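# Slowly pull the cabinet's bottom drawer fully open

## Task

Pull the lowest drawer of the cabinet out to its fully open stop, gently. It counts as failed immediately if the drawer is gripped or pushed with great force, moved quickly, or reaches its closed or open limit faster than a creep; if the cabinet shifts or tilts beyond a small amount; or if any arm part other than the fingers strikes the drawer, or any robot part strikes the cabinet. The drawer must stay fully open by itself once the robot lets go.

## Robot and tools

Robot: two Doosan M1013 six-joint arms, left_arm and right_arm, each ending in a Robotiq 2F-140 parallel gripper with a wrist camera. Root links in the scene frame: left_arm at (+0.045, +0.546, 0) m, quat_wxyz (+1.000, 0, 0, -0.013); right_arm at (-0.032, -0.669, 0) m, quat_wxyz (+1.000, 0, 0, +0.017). The arm names do not indicate sides of any picture.

Scene frame: origin on the tabletop midway between the arms, +x out across the table, +z up, left_arm on the +y side. Results print each gripper's end_effector_position (m) and end_effector_quat_wxyz, plus linear (m/s) and angular (rad/s) velocity, all in this frame. The printed hand position can be off, more so at long reach. end_effector_position is the point between the pads when closed; closed fingertips extend about 33 mm past it, open ones about 9 mm. Fingers point along the gripper's +z and close along its y. Closing pushes the tips about 24 mm farther out, so keep clearance from surfaces below.

The 18-number row (used by execute_actions and move): values in [-1, 1], always all 18 even if one arm is idle. Order: left dx, dy, dz, rx, ry, rz, left gripper position, force_limit, speed; then the same nine for the right arm. dx..rz are an offset, not a pose: they give the target relative to that gripper's pose in the latest result showing it (before any such result in the scene, or for second and later calls within one reply, relative to where the robot is when the action begins), expressed in the gripper's own axes. Scale: 1.0 = 0.6 m or 180 degrees; rx, ry, rz form a single rotation vector. Zero offsets are not a hold: they send the arm back to that reference pose. To keep an arm still, send the offset back to its desired pose in a reply's first call, then zeros in later calls. Gripper numbers are absolute commands: position +1 = fully open (140 mm), about -0.8 = pads touching, -1 = close until blocked. force_limit: roughly 14 N at -1, 60 N at 0, 107 N at +1 (parts up to 40 mm wide). speed: pad gap changes at about 30 mm/s at -1, 140 at 0, 250 at +1. To leave a gripper unchanged resend its previous three numbers; a 0 is a real command.

execute_actions: argument actions, a list holding one item or nothing. [] just returns state. {"rows": [[18 numbers], ...], "steps": n} runs up to 15 steps of 1/30 s (default 15); each row lasts one step, the last repeats if rows run out, and every row is measured from the same reference pose, not from the row before. {"steps": n} without rows waits up to 300 steps counted from the last result, including thinking time. Optional pictures (boolean). A refused call moves nothing.

move: target = one 18-number row as above; speed in m/s, 0.002 to 0.5 (default 0.25), turning capped at twice that in rad/s. Each gripper follows a straight line toward its target; both paths finish together, lasting 0.5 to 10 s (cut off at 10 s). Paths ignore obstacles and the other arm; grippers lag, drift and may overshoot speed near full stretch. The result adds a move: line with the ending (done, off_target, moving, held, fault), the limits that acted (paced = pose clipped; held = some steps blocked, after which the arm may jump fast), and each gripper's distance to target. Naming only one arm means the other finished.

wait: seconds, 0 to 10; sends nothing new. zoom_image: camera (cam_high 896x504, cam_left_wrist or cam_right_wrist 504x504) and region [x0, y0, x1, y1] in pixels, at most 504x504. show_instructions shows reference images; read_manual gives licence text; finished_scene(scene) ends and grades the scene irreversibly.

Control details: each step the commanded pose is clipped to 70 mm and 16 degrees from the measured pose, then solved by damped IK favouring position over orientation. After an action the arm only drifts on to its last clipped pose, so far targets need several calls; a 'Hand target' line shows the current drive goal. 'pose unreachable' and HELD mark commands the clearance check changed or blocked. Elbows never fully straighten.

Gripping: send -1 and confirm object_status 2. Codes: 0 moving, 1 blocked while opening, 2 blocked while closing, 3 at requested position or pads met. position_measured runs in counts, 3 open to 230 closed, not linear. To squeeze harder under status 2, raise force_limit and switch position between -1 and -0.98.

Safety: the arms are stiff, so aiming even slightly beyond a firm contact can trigger a fault; faster touches hit harder. A torque fault (load limits: waist and shoulder 319, elbow 150, wrist joints 42.3 N m) or 144 N outside force stops the arm for 10 s and it yields. Motor heat from holding loads can brake an arm. Avoid arm-to-arm contact and knocking anything off the table. For this drawer: approach slowly, grip the handle without excessive force_limit, pull at low speed, and slow down before the end stop; never let the wrist or forearm bump the drawer or cabinet, then release and back away so the drawer remains open unaided.

Each tool is called by a JSON object that holds its "api" and its "payload".

## Session

{"api": "execute_actions", "payload": {"actions": []}}

{"api": "show_instructions", "payload": {}}

Scene clock: 0.00 s of 4700.00 s.
left_arm: end_effector_position=(+0.6954, +0.5294, +0.3212) position_measured=162 object_status=3 end_effector_quat_wxyz=(+0.001, +1.000, -0.012, -0.000) end_effector_velocity=(-0.001, -0.000, -0.001) end_effector_angular_velocity=(+0.000, +0.002, -0.001) | right_arm: end_effector_position=(+0.6119, +0.1558, +0.1455) position_measured=3 object_status=3 end_effector_quat_wxyz=(+0.207, +0.439, +0.835, +0.257) end_effector_velocity=(+0.000, -0.000, -0.000) end_effector_angular_velocity=(+0.000, +0.000, -0.001)
Joint positions: left_arm=[-0.053  0.165  1.605 -0.002  1.372  1.517] | right_arm=[ 0.948  0.636  1.39  -0.621  0.62   0.801]
Joint velocities: left_arm=[-0.     0.     0.002 -0.     0.     0.001] | right_arm=[-0.     0.     0.    -0.    -0.001  0.001]
Joint torques (N m, as the joint torque sensors report them, + toward a larger angle): no reading
Flange force (N, the push that the arm receives, along the gripper's own x y z axes): no reading
Hand target (left_arm): +0.695, +0.529, +0.321; +0.001, +1.000, -0.012, -0.000
Hand target (right_arm): +0.612, +0.156, +0.145; +0.207, +0.439, +0.836, +0.257

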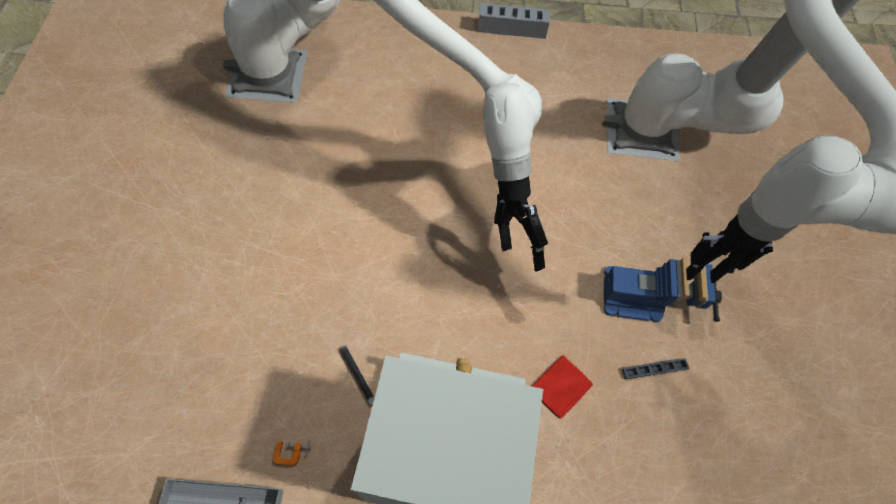

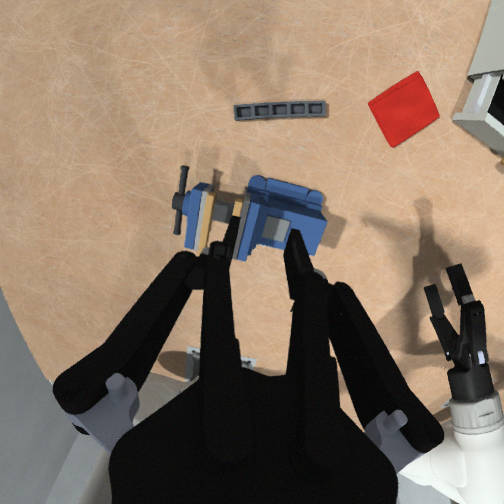

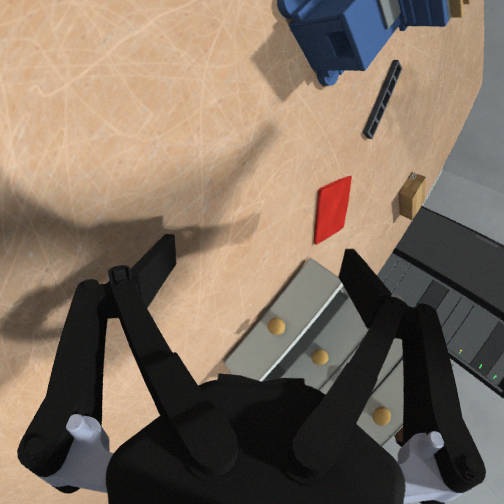

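Reference images for this scene: manual page 1, manual page 2, manual page 3, manual page 4, manual page 5.

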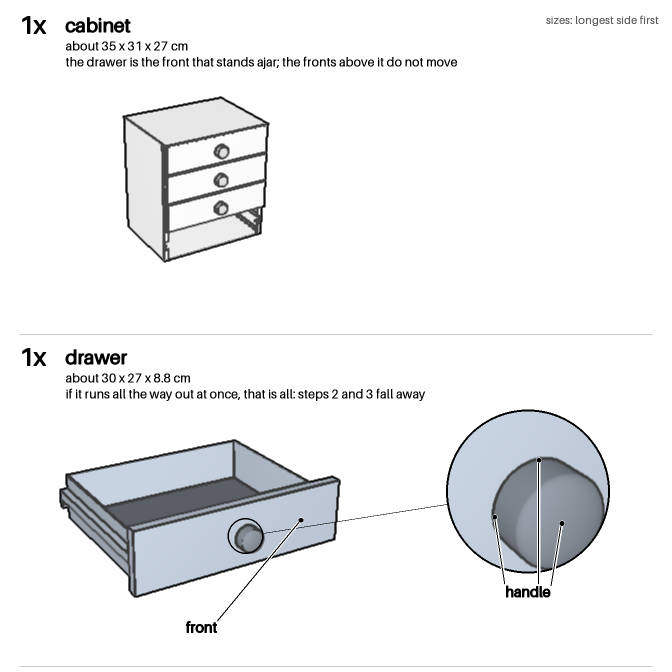

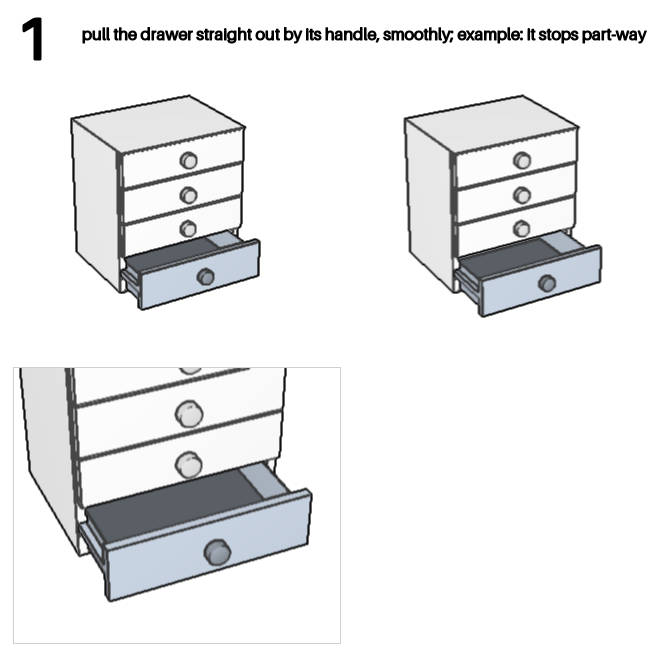

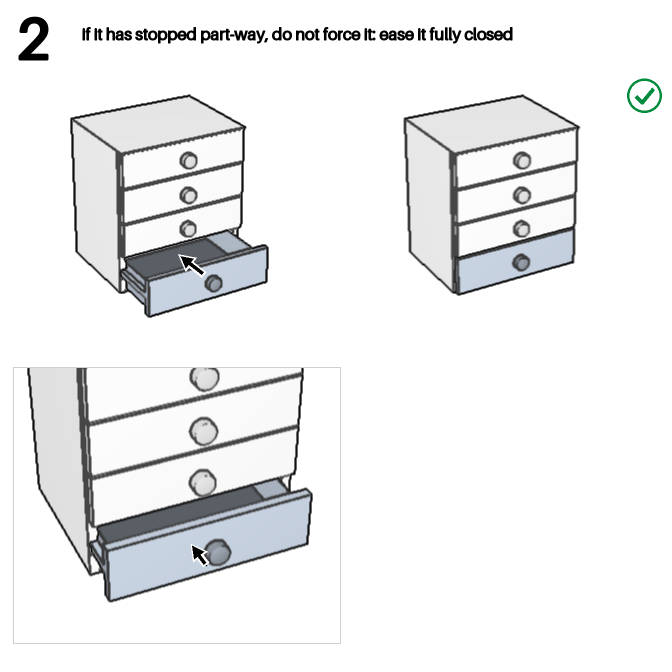

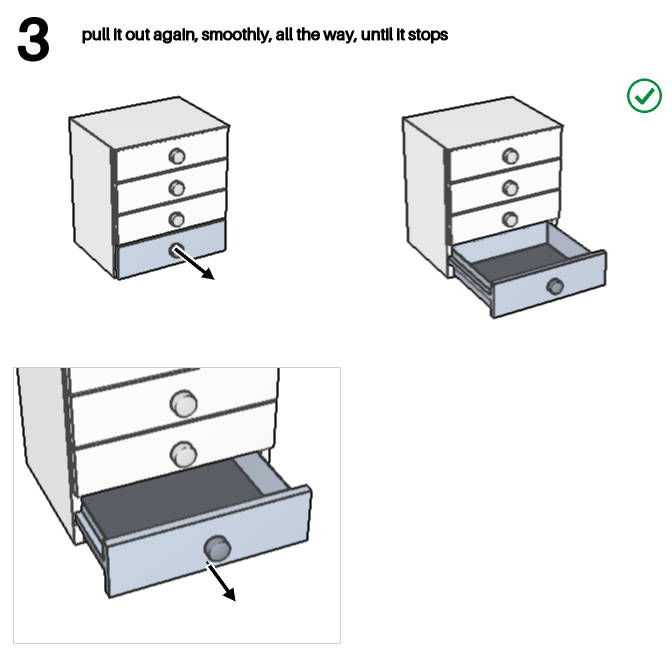

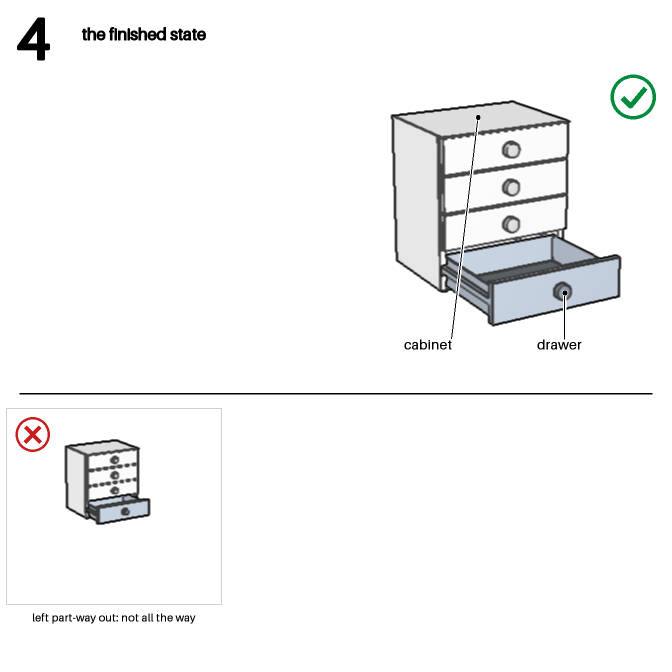

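{"api": "move", "payload": {"target": [0,0,0,0,0,0,-0.3,0,0,-0.225,-0.007,-0.003,-0.187,-0.0566,0.6737,0.3,-0.7,0]}}

Scene clock: 17.80 s of 4700.00 s.
left_arm: end_effector_position=(+0.6954, +0.5294, +0.3212) position_measured=167 object_status=3 end_effector_quat_wxyz=(+0.001, +1.000, -0.012, -0.000) end_effector_velocity=(-0.000, -0.001, -0.001) end_effector_angular_velocity=(+0.001, +0.002, -0.001) | right_arm: end_effector_position=(+0.6797, +0.0399, +0.1606) position_measured=91 object_status=3 end_effector_quat_wxyz=(+0.038, +0.884, -0.075, +0.461) end_effector_velocity=(-0.000, -0.000, +0.000) end_effector_angular_velocity=(+0.001, +0.001, -0.002)
Joint positions: left_arm=[-0.053  0.165  1.605 -0.002  1.372  1.517] | right_arm=[ 0.966  0.684  1.416 -1.156  0.968  3.413]
Joint velocities: left_arm=[-0.002  0.001  0.001  0.001 -0.    -0.001] | right_arm=[-0.    -0.    -0.     0.002  0.001  0.   ]
Joint torques (N m, as the joint torque sensors report them, + toward a larger angle): left_arm=[  2.4  -58.61 -42.59   3.44  -0.39   0.38] | right_arm=[  -2.21 -100.96  -35.94   -0.18    0.85    0.27]
Flange force (N, the push that the arm receives, along the gripper's own x y z axes): left_arm=[-1.9 4.6 2.3] | right_arm=[-2.2 0.7 -1.6]
Hand target (left_arm): +0.695, +0.529, +0.321; +0.001, +1.000, -0.012, -0.000
Hand target (right_arm): +0.680, +0.040, +0.161; +0.038, +0.884, -0.075, +0.461
Off the commanded pose (left_arm): 0.000 m, 0 deg.
Off the commanded pose (right_arm): 0.000 m, 0 deg.
After step 90, 10.07 s passed at rest.
move: done

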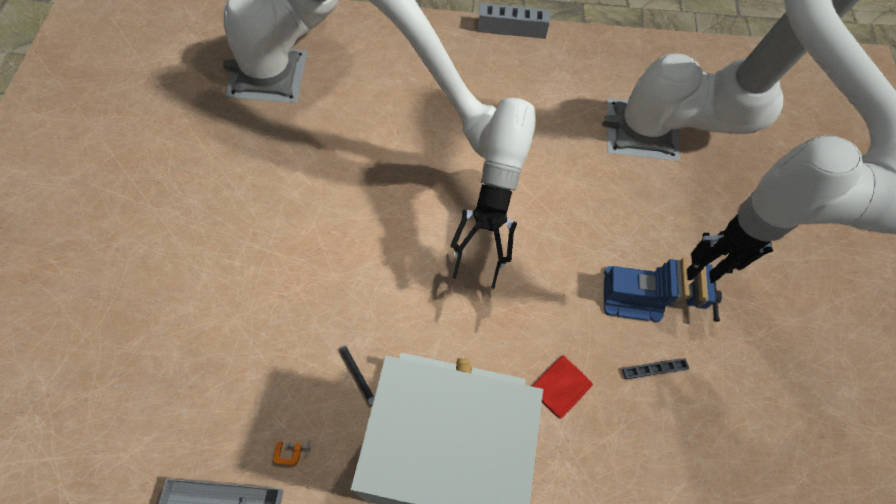

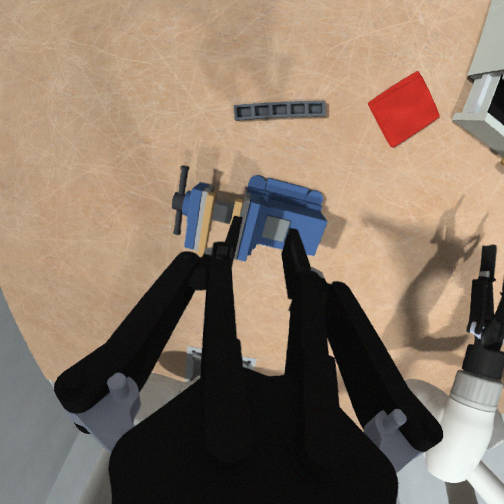

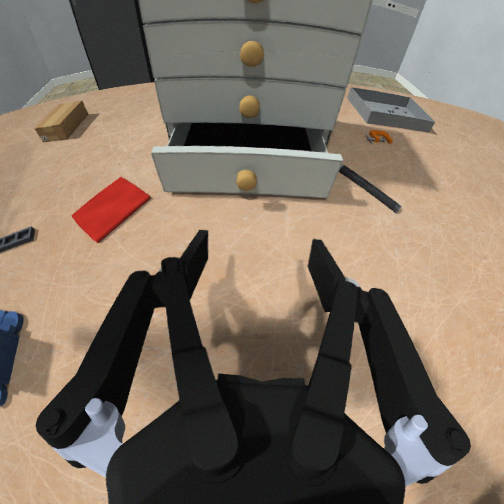

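{"api": "move", "payload": {"target": [0,0,0,0,0,0,-0.3,0,0,-0.005,-0.05,0.24,0,0,0,0.3,-0.7,0], "speed": 0.15}}

Scene clock: 25.27 s of 4700.00 s.
left_arm: end_effector_position=(+0.6954, +0.5294, +0.3212) position_measured=167 object_status=3 end_effector_quat_wxyz=(+0.001, +1.000, -0.012, -0.000) end_effector_velocity=(+0.000, -0.000, -0.001) end_effector_angular_velocity=(+0.000, +0.001, -0.000) | right_arm: end_effector_position=(+0.7995, +0.0501, +0.0758) position_measured=91 object_status=3 end_effector_quat_wxyz=(+0.038, +0.884, -0.075, +0.461) end_effector_velocity=(+0.000, -0.000, +0.000) end_effector_angular_velocity=(-0.000, -0.001, +0.000)
Joint positions: left_arm=[-0.053  0.165  1.605 -0.002  1.372  1.517] | right_arm=[ 0.865  0.863  1.253 -1.193  0.882  3.39 ]
Joint velocities: left_arm=[-0.     0.001 -0.    -0.     0.    -0.   ] | right_arm=[-0.    -0.     0.    -0.001  0.     0.   ]
Joint torques (N m, as the joint torque sensors report them, + toward a larger angle): left_arm=[  3.3  -59.43 -42.69   3.44  -0.42   0.33] | right_arm=[  -2.53 -115.49  -35.79   -0.28    0.75    0.34]
Flange force (N, the push that the arm receives, along the gripper's own x y z axes): left_arm=[-0.6 5.5 2.7] | right_arm=[-1.9 -1.1 -0.6]
Hand target (left_arm): +0.695, +0.529, +0.321; +0.001, +1.000, -0.012, -0.000
Hand target (right_arm): +0.799, +0.050, +0.076; +0.038, +0.884, -0.075, +0.461
Off the commanded pose (left_arm): 0.000 m, 0 deg.
Off the commanded pose (right_arm): 0.000 m, 0 deg.
After step 90, 3.17 s passed at rest.
move: done

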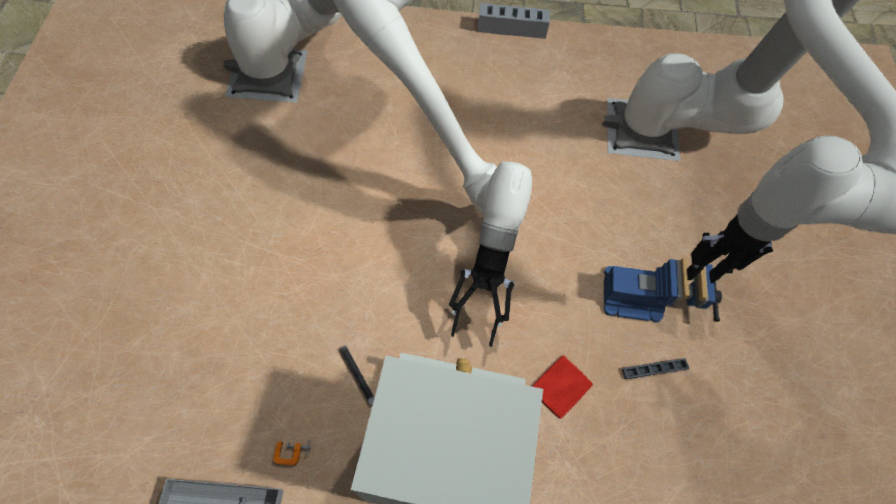

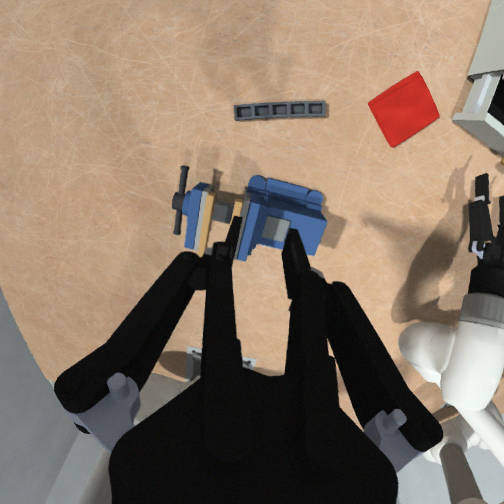

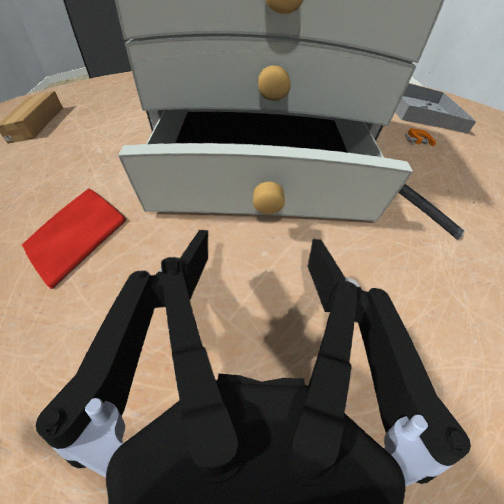

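{"api": "move", "payload": {"target": [0,0,0,0,0,0,-0.3,0,0,0.038,0.007,0.078,0,0,0,0.1,-0.7,0], "speed": 0.05}}

Scene clock: 30.93 s of 4700.00 s.
left_arm: end_effector_position=(+0.6954, +0.5294, +0.3212) position_measured=167 object_status=3 end_effector_quat_wxyz=(+0.001, +1.000, -0.012, -0.000) end_effector_velocity=(-0.001, -0.000, -0.000) end_effector_angular_velocity=(-0.001, +0.001, -0.001) | right_arm: end_effector_position=(+0.8495, +0.0374, +0.0677) position_measured=117 object_status=3 end_effector_quat_wxyz=(+0.038, +0.884, -0.075, +0.461) end_effector_velocity=(+0.000, -0.001, +0.000) end_effector_angular_velocity=(-0.001, -0.001, -0.000)
Joint positions: left_arm=[-0.053  0.165  1.605 -0.002  1.372  1.517] | right_arm=[ 0.817  0.9    1.195 -1.189  0.851  3.344]
Joint velocities: left_arm=[-0.    -0.001  0.001 -0.001 -0.     0.001] | right_arm=[-0.    -0.     0.    -0.001  0.     0.   ]
Joint torques (N m, as the joint torque sensors report them, + toward a larger angle): left_arm=[  2.78 -59.88 -42.17   3.5   -0.5    0.25] | right_arm=[  -3.33 -118.19  -36.08   -0.24    0.56    0.22]
Flange force (N, the push that the arm receives, along the gripper's own x y z axes): left_arm=[0.1 4.7 1.6] | right_arm=[-2.7 -2.0 -1.0]
Hand target (left_arm): +0.695, +0.529, +0.321; +0.001, +1.000, -0.012, -0.000
Hand target (right_arm): +0.849, +0.037, +0.068; +0.038, +0.884, -0.075, +0.461
Off the commanded pose (left_arm): 0.000 m, 0 deg.
Off the commanded pose (right_arm): 0.000 m, 0 deg.
After step 90, 1.37 s passed at rest.
move: done

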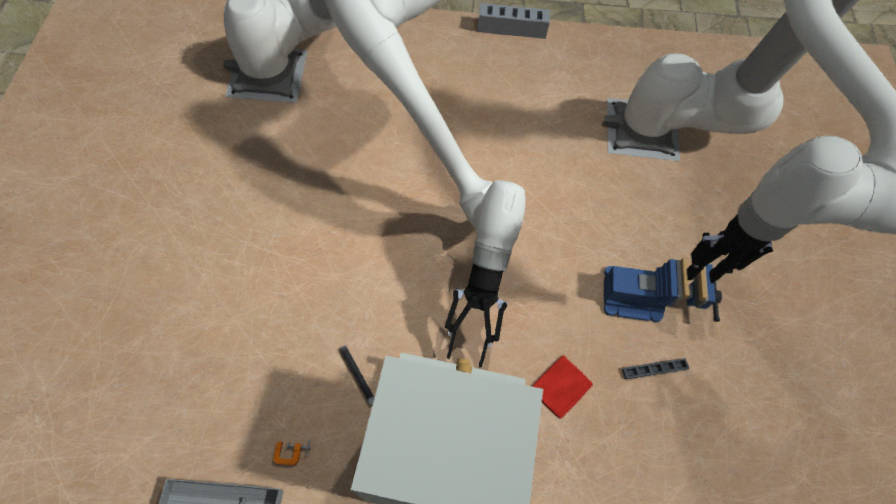

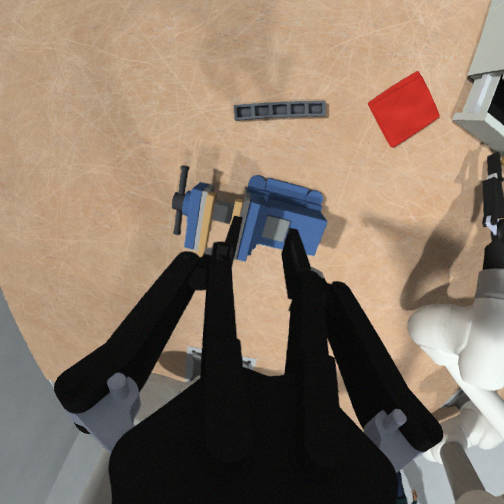

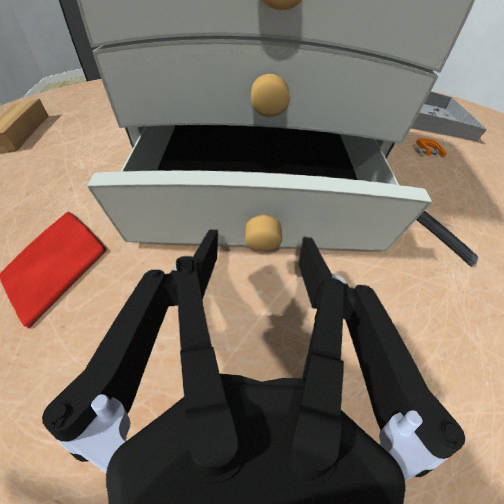

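{"api": "move", "payload": {"target": [0,0,0,0,0,0,-0.3,0,0,0.038,0,0.0545,0,0,0,0.1,-0.7,0], "speed": 0.012}}

Scene clock: 41.17 s of 4700.00 s.
left_arm: end_effector_position=(+0.6954, +0.5294, +0.3212) position_measured=167 object_status=3 end_effector_quat_wxyz=(+0.001, +1.000, -0.012, -0.000) end_effector_velocity=(-0.000, +0.001, +0.000) end_effector_angular_velocity=(+0.000, -0.001, +0.001) | right_arm: end_effector_position=(+0.8888, +0.0308, +0.0677) position_measured=117 object_status=3 end_effector_quat_wxyz=(+0.038, +0.884, -0.075, +0.461) end_effector_velocity=(-0.000, +0.001, +0.001) end_effector_angular_velocity=(-0.001, -0.001, +0.002)
Joint positions: left_arm=[-0.053  0.165  1.605 -0.002  1.372  1.517] | right_arm=[ 0.782  0.931  1.132 -1.169  0.835  3.29 ]
Joint velocities: left_arm=[ 0.001 -0.001 -0.     0.    -0.     0.   ] | right_arm=[ 0.    -0.     0.    -0.002 -0.001 -0.001]
Joint torques (N m, as the joint torque sensors report them, + toward a larger angle): left_arm=[  2.92 -58.41 -42.67   3.68  -0.37   0.16] | right_arm=[  -8.1  -119.85  -36.99   -0.58    1.71    0.48]
Flange force (N, the push that the arm receives, along the gripper's own x y z axes): left_arm=[-2.8 4.6 2.1] | right_arm=[-4.0 -2.9 -5.1]
Hand target (left_arm): +0.695, +0.529, +0.321; +0.001, +1.000, -0.012, -0.000
Hand target (right_arm): +0.889, +0.031, +0.068; +0.038, +0.884, -0.075, +0.461
Off the commanded pose (left_arm): 0.000 m, 0 deg.
Off the commanded pose (right_arm): 0.000 m, 0 deg.
After step 90, 3.70 s passed at rest.
move: done

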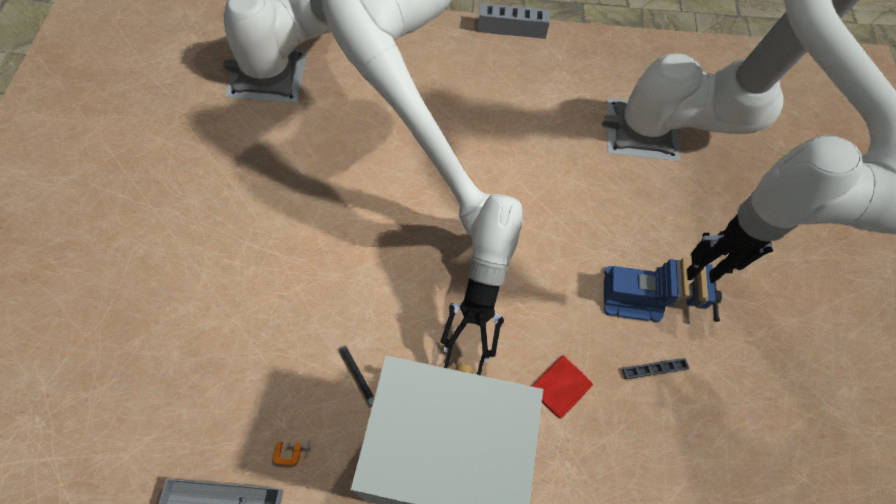

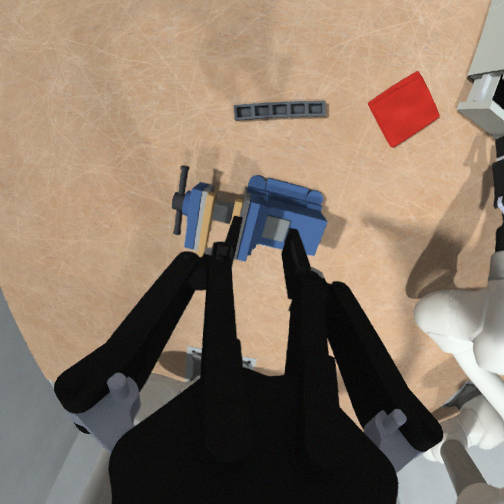

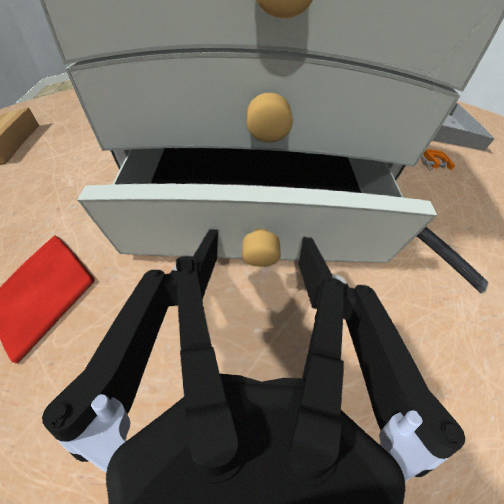

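{"api": "move", "payload": {"target": [0,0,0,0,0,0,-0.3,0,0,0.033,0,0.0475,0,0,0,0.1,-0.7,0], "speed": 0.01}}

Scene clock: 47.57 s of 4700.00 s.
left_arm: end_effector_position=(+0.6954, +0.5294, +0.3212) position_measured=167 object_status=3 end_effector_quat_wxyz=(+0.001, +1.000, -0.012, -0.000) end_effector_velocity=(-0.000, -0.000, -0.001) end_effector_angular_velocity=(-0.001, +0.002, +0.001) | right_arm: end_effector_position=(+0.9231, +0.0250, +0.0677) position_measured=117 object_status=3 end_effector_quat_wxyz=(+0.038, +0.884, -0.075, +0.461) end_effector_velocity=(-0.000, +0.001, +0.000) end_effector_angular_velocity=(+0.001, -0.000, +0.001)
Joint positions: left_arm=[-0.053  0.165  1.605 -0.002  1.372  1.517] | right_arm=[ 0.754  0.961  1.072 -1.148  0.824  3.239]
Joint velocities: left_arm=[ 0.     0.001  0.001 -0.001  0.    -0.   ] | right_arm=[ 0.001 -0.    -0.    -0.    -0.001  0.001]
Joint torques (N m, as the joint torque sensors report them, + toward a larger angle): left_arm=[  3.61 -58.74 -42.39   3.56  -0.47   0.21] | right_arm=[  -8.72 -122.6   -37.62   -0.47    1.56    0.47]
Flange force (N, the push that the arm receives, along the gripper's own x y z axes): left_arm=[-1.1 6.0 2.3] | right_arm=[-4.1 -3.8 -5.1]
Hand target (left_arm): +0.695, +0.529, +0.321; +0.001, +1.000, -0.012, -0.000
Hand target (right_arm): +0.923, +0.025, +0.068; +0.038, +0.884, -0.075, +0.461
Off the commanded pose (left_arm): 0.000 m, 0 deg.
Off the commanded pose (right_arm): 0.000 m, 0 deg.
move: done

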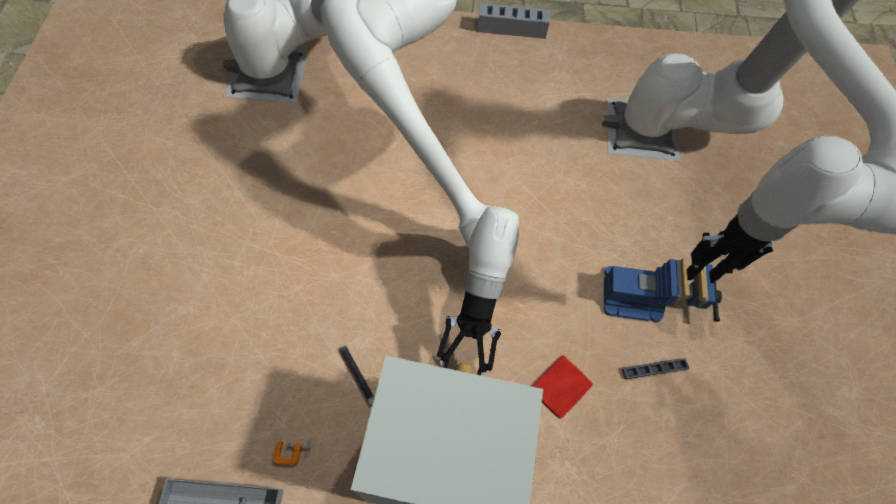

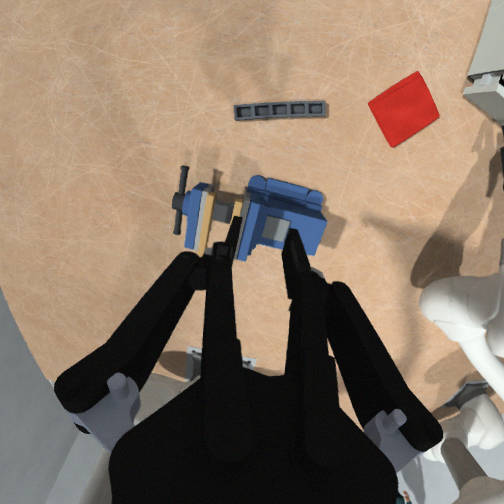

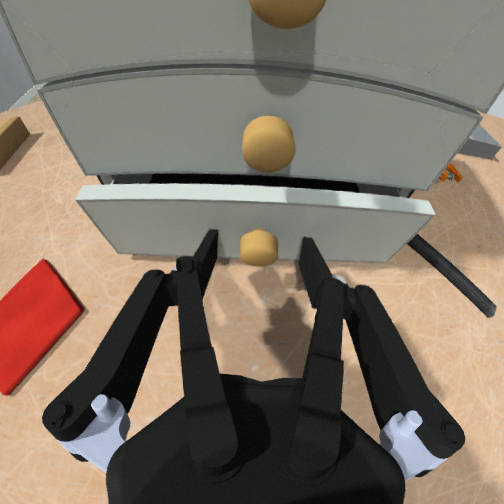

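{"api": "move", "payload": {"target": [0,0,0,0,0,0,-0.3,0,0,0.0143,0.0003,0.0205,0,0,0,0.1,-0.7,0], "speed": 0.004}}

Scene clock: 55.70 s of 4700.00 s.
left_arm: end_effector_position=(+0.6954, +0.5294, +0.3212) position_measured=167 object_status=3 end_effector_quat_wxyz=(+0.001, +1.000, -0.012, -0.000) end_effector_velocity=(+0.001, -0.001, +0.001) end_effector_angular_velocity=(-0.003, -0.002, -0.000) | right_arm: end_effector_position=(+0.9378, +0.0223, +0.0677) position_measured=117 object_status=3 end_effector_quat_wxyz=(+0.038, +0.884, -0.075, +0.461) end_effector_velocity=(+0.001, -0.001, +0.000) end_effector_angular_velocity=(+0.001, +0.000, -0.002)
Joint positions: left_arm=[-0.053  0.165  1.605 -0.002  1.372  1.517] | right_arm=[ 0.742  0.975  1.045 -1.137  0.82   3.216]
Joint velocities: left_arm=[-0.001  0.001 -0.003 -0.002  0.     0.   ] | right_arm=[-0.001 -0.    -0.     0.001  0.     0.   ]
Joint torques (N m, as the joint torque sensors report them, + toward a larger angle): left_arm=[  2.92 -60.08 -42.69   3.57  -0.53   0.43] | right_arm=[  -8.85 -123.8   -37.7    -0.42    1.62    0.43]
Flange force (N, the push that the arm receives, along the gripper's own x y z axes): left_arm=[0.1 5.5 2.2] | right_arm=[-3.6 -4.4 -4.4]
Hand target (left_arm): +0.695, +0.529, +0.321; +0.001, +1.000, -0.012, -0.000
Hand target (right_arm): +0.938, +0.022, +0.068; +0.038, +0.884, -0.075, +0.461
Off the commanded pose (left_arm): 0.000 m, 0 deg.
Off the commanded pose (right_arm): 0.000 m, 0 deg.
After step 90, 1.17 s passed at rest.
move: done

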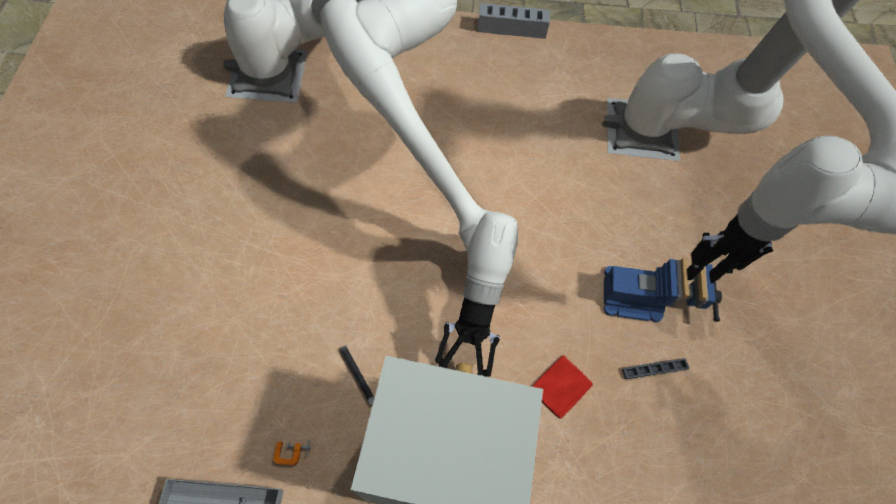

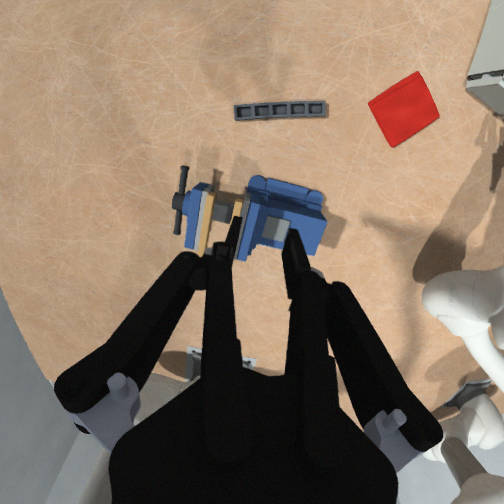

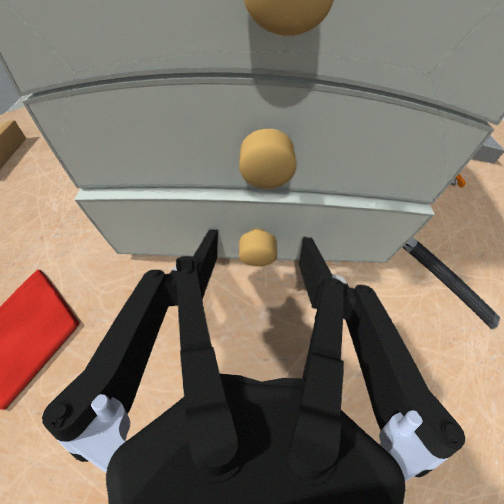

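{"api": "move", "payload": {"target": [0,0,0,0,0,0,-0.3,0,0,0.0057,0.0001,0.0082,0,0,0,0.1,-0.7,0], "speed": 0.003}}

Scene clock: 61.13 s of 4700.00 s.
left_arm: end_effector_position=(+0.6954, +0.5294, +0.3212) position_measured=167 object_status=3 end_effector_quat_wxyz=(+0.001, +1.000, -0.012, -0.000) end_effector_velocity=(-0.000, -0.001, -0.001) end_effector_angular_velocity=(-0.001, +0.002, -0.001) | right_arm: end_effector_position=(+0.9437, +0.0213, +0.0677) position_measured=117 object_status=3 end_effector_quat_wxyz=(+0.038, +0.884, -0.075, +0.461) end_effector_velocity=(-0.000, -0.000, -0.000) end_effector_angular_velocity=(-0.000, +0.000, -0.001)
Joint positions: left_arm=[-0.053  0.165  1.605 -0.002  1.372  1.517] | right_arm=[ 0.737  0.98   1.033 -1.133  0.818  3.206]
Joint velocities: left_arm=[-0.001  0.002  0.001 -0.001  0.     0.   ] | right_arm=[ 0.     0.    -0.     0.001  0.001 -0.   ]
Joint torques (N m, as the joint torque sensors report them, + toward a larger angle): left_arm=[  2.93 -60.03 -42.77   3.44  -0.45   0.21] | right_arm=[ -10.37 -124.46  -37.88   -0.38    1.92    0.46]
Flange force (N, the push that the arm receives, along the gripper's own x y z axes): left_arm=[0.0 4.9 3.0] | right_arm=[-4.7 -5.3 -4.9]
Hand target (left_arm): +0.695, +0.529, +0.321; +0.001, +1.000, -0.012, -0.000
Hand target (right_arm): +0.944, +0.021, +0.068; +0.038, +0.884, -0.075, +0.461
Off the commanded pose (left_arm): 0.000 m, 0 deg.
Off the commanded pose (right_arm): 0.000 m, 0 deg.
After step 90, 0.23 s passed at rest.
move: done

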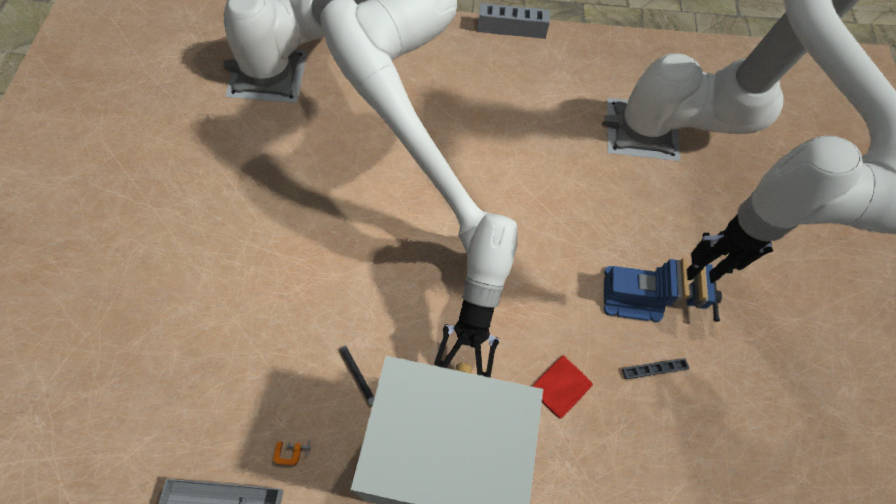

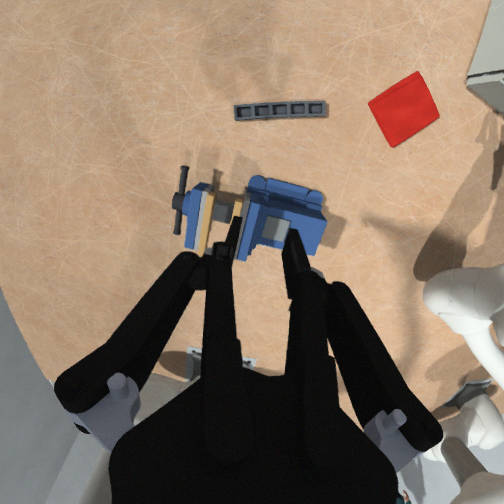

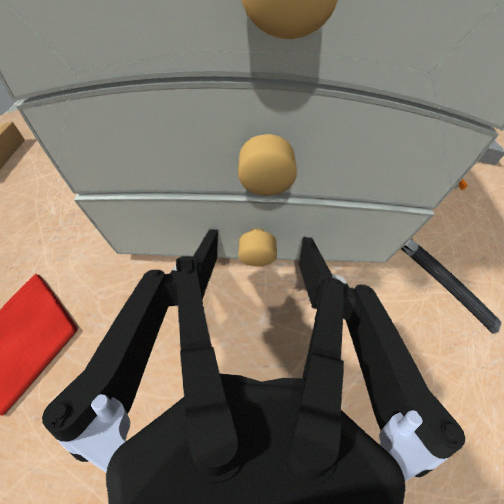

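{"api": "move", "payload": {"target": [0,0,0,0,0,0,-0.3,0,0,0.0038,0.0001,0.0054,0,0,0,0.1,-0.7,0], "speed": 0.003}}

Scene clock: 68.37 s of 4700.00 s.
left_arm: end_effector_position=(+0.6954, +0.5294, +0.3212) position_measured=167 object_status=3 end_effector_quat_wxyz=(+0.001, +1.000, -0.012, -0.000) end_effector_velocity=(+0.000, -0.000, +0.001) end_effector_angular_velocity=(-0.002, -0.002, +0.001) | right_arm: end_effector_position=(+0.9476, +0.0206, +0.0677) position_measured=117 object_status=3 end_effector_quat_wxyz=(+0.038, +0.884, -0.075, +0.461) end_effector_velocity=(+0.001, -0.001, +0.001) end_effector_angular_velocity=(-0.001, -0.001, -0.001)
Joint positions: left_arm=[-0.053  0.165  1.605 -0.002  1.372  1.517] | right_arm=[ 0.734  0.984  1.026 -1.13   0.817  3.2  ]
Joint velocities: left_arm=[ 0.    -0.001 -0.001 -0.001  0.    -0.   ] | right_arm=[-0.001 -0.    -0.    -0.001  0.001  0.   ]
Joint torques (N m, as the joint torque sensors report them, + toward a larger angle): left_arm=[  1.77 -58.7  -42.47   3.52  -0.54   0.25] | right_arm=[ -12.49 -124.21  -38.86   -0.79    2.01    0.57]
Flange force (N, the push that the arm receives, along the gripper's own x y z axes): left_arm=[-1.7 3.1 1.5] | right_arm=[-6.0 -3.7 -8.1]
Hand target (left_arm): +0.695, +0.529, +0.321; +0.001, +1.000, -0.012, -0.000
Hand target (right_arm): +0.948, +0.021, +0.068; +0.038, +0.884, -0.075, +0.461
Off the commanded pose (left_arm): 0.000 m, 0 deg.
Off the commanded pose (right_arm): 0.000 m, 0 deg.
After step 90, 2.70 s passed at rest.
move: done

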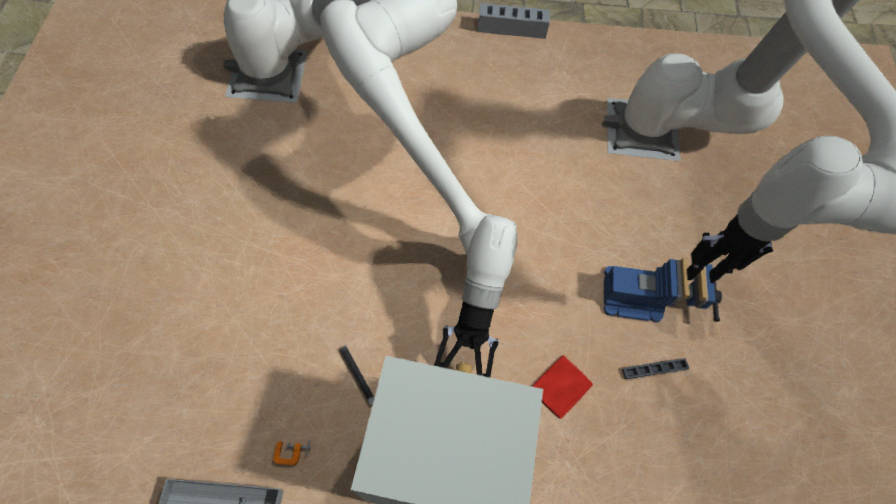

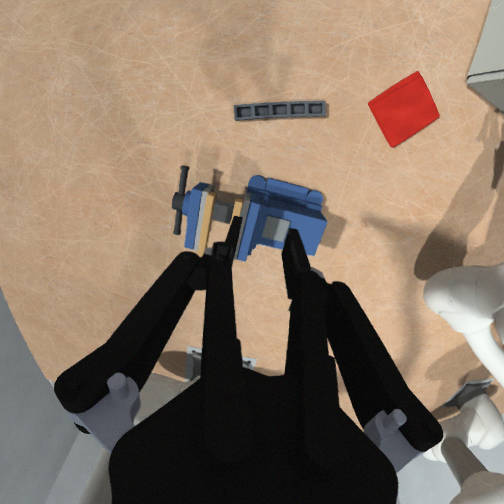

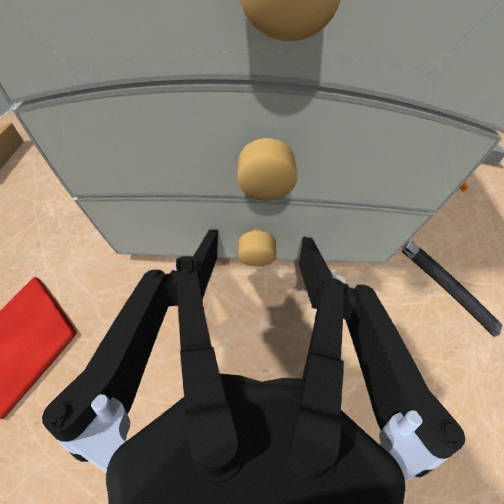

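{"api": "move", "payload": {"target": [0,0,0,0,0,0,-0.3,0,0,-0.0093,-0.009,-0.0077,0,0,0,-0.3,-0.7,0], "speed": 0.01}}

{"api": "move", "payload": {"target": [0,0,0,0,0,0,-0.3,0,0,0,0,0,0,0,0,-1,-0.6,-0.7]}}

Scene clock: 76.00 s of 4700.00 s.
left_arm: end_effector_position=(+0.6954, +0.5294, +0.3212) position_measured=167 object_status=3 end_effector_quat_wxyz=(+0.001, +1.000, -0.012, -0.000) end_effector_velocity=(-0.000, +0.000, -0.000) end_effector_angular_velocity=(-0.001, +0.000, +0.001) | right_arm: end_effector_position=(+0.9416, +0.0271, +0.0657) position_measured=167 object_status=3 end_effector_quat_wxyz=(+0.038, +0.884, -0.075, +0.461) end_effector_velocity=(-0.000, +0.001, +0.000) end_effector_angular_velocity=(-0.000, -0.001, +0.001)
Joint positions: left_arm=[-0.053  0.165  1.605 -0.002  1.372  1.517] | right_arm=[ 0.742  0.987  1.025 -1.13   0.824  3.206]
Joint velocities: left_arm=[ 0.001 -0.     0.001 -0.001 -0.     0.   ] | right_arm=[ 0.     0.    -0.    -0.001  0.     0.001]
Joint torques (N m, as the joint torque sensors report them, + toward a larger angle): left_arm=[  3.9  -59.69 -42.22   3.63  -0.38   0.3 ] | right_arm=[  -2.64 -124.18  -38.26    0.04    0.23    0.34]
Flange force (N, the push that the arm receives, along the gripper's own x y z axes): left_arm=[0.4 6.4 2.1] | right_arm=[-1.9 0.0 -2.2]
Hand target (left_arm): +0.695, +0.529, +0.321; +0.001, +1.000, -0.012, -0.000
Hand target (right_arm): +0.942, +0.027, +0.066; +0.038, +0.884, -0.075, +0.461
Off the commanded pose (left_arm): 0.000 m, 0 deg.
Off the commanded pose (right_arm): 0.000 m, 0 deg.
After step 90, 3.50 s passed at rest.
move: done

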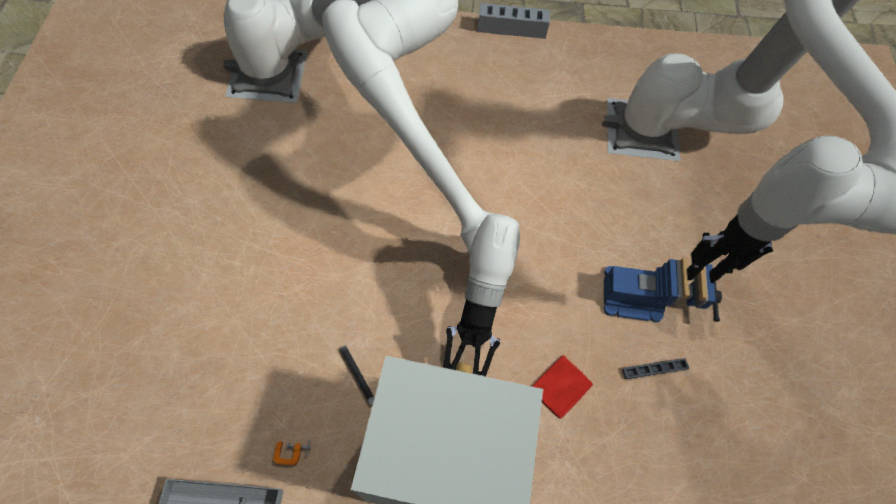

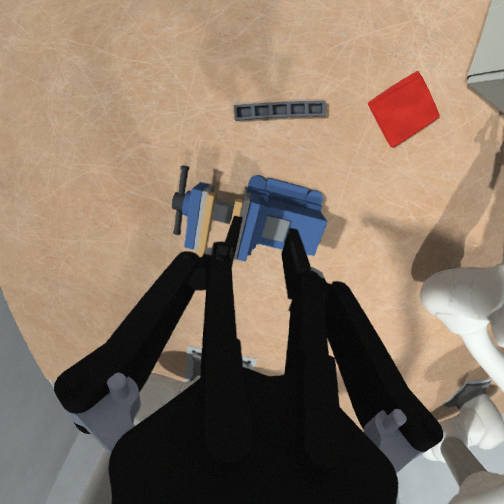

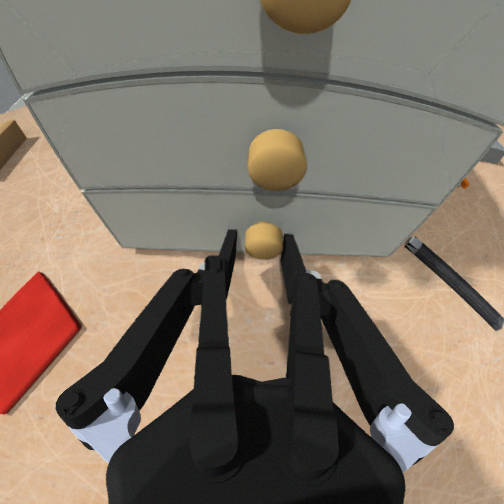

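Scene clock: 76.50 s of 4700.00 s.
left_arm: end_effector_position=(+0.6954, +0.5294, +0.3212) position_measured=167 object_status=3 end_effector_quat_wxyz=(+0.001, +1.000, -0.012, -0.000) end_effector_velocity=(+0.000, -0.000, +0.001) end_effector_angular_velocity=(-0.000, -0.001, +0.000) | right_arm: end_effector_position=(+0.9416, +0.0270, +0.0657) position_measured=184 object_status=0 end_effector_quat_wxyz=(+0.038, +0.884, -0.075, +0.461) end_effector_velocity=(-0.000, +0.000, -0.000) end_effector_angular_velocity=(+0.002, +0.001, +0.001)
Joint positions: left_arm=[-0.053  0.165  1.605 -0.002  1.372  1.517] | right_arm=[ 0.742  0.987  1.025 -1.13   0.824  3.206]
Joint velocities: left_arm=[-0.    -0.001 -0.    -0.    -0.    -0.   ] | right_arm=[ 0.     0.     0.     0.001 -0.001  0.   ]
Joint torques (N m, as the joint torque sensors report them, + toward a larger angle): left_arm=[  2.91 -58.74 -42.79   3.53  -0.47   0.16] | right_arm=[  17.8  -110.28  -50.22   -1.12  -17.46    0.06]
Flange force (N, the push that the arm receives, along the gripper's own x y z axes): left_arm=[-2.2 4.7 2.3] | right_arm=[-2.0 45.4 -31.2]
Hand target (left_arm): +0.695, +0.529, +0.321; +0.001, +1.000, -0.012, -0.000
Hand target (right_arm): +0.942, +0.027, +0.066; +0.038, +0.884, -0.075, +0.461
Off the commanded pose (left_arm): 0.000 m, 0 deg.
Off the commanded pose (right_arm): 0.000 m, 0 deg.
move: done

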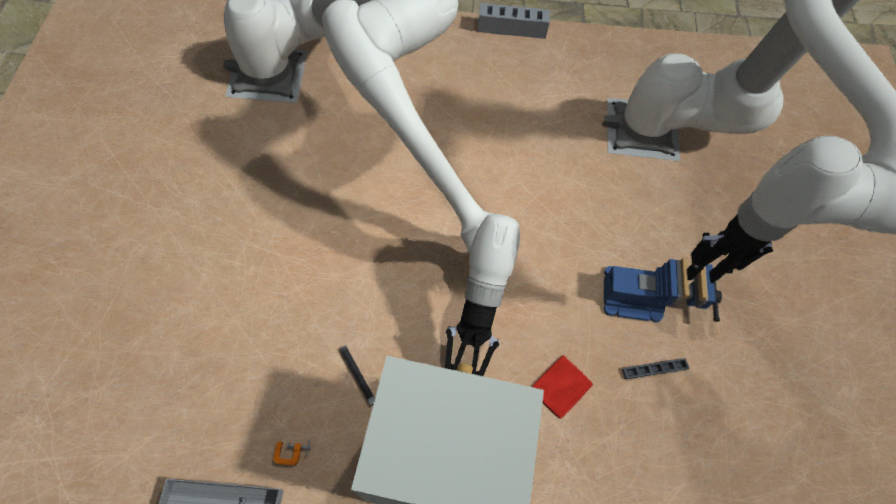

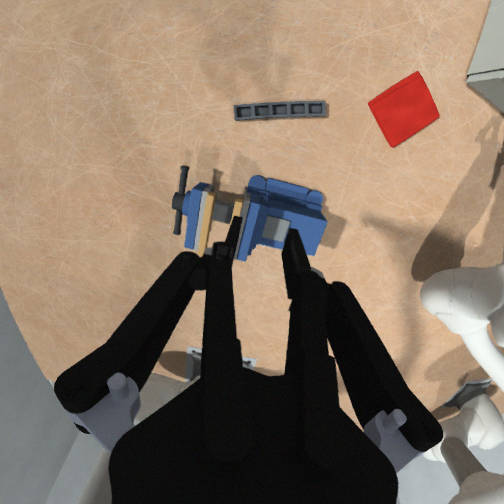

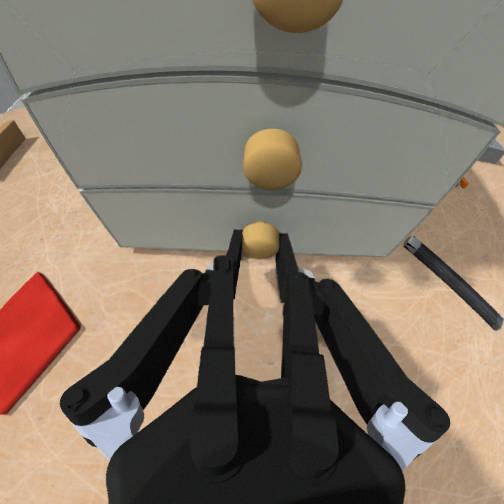

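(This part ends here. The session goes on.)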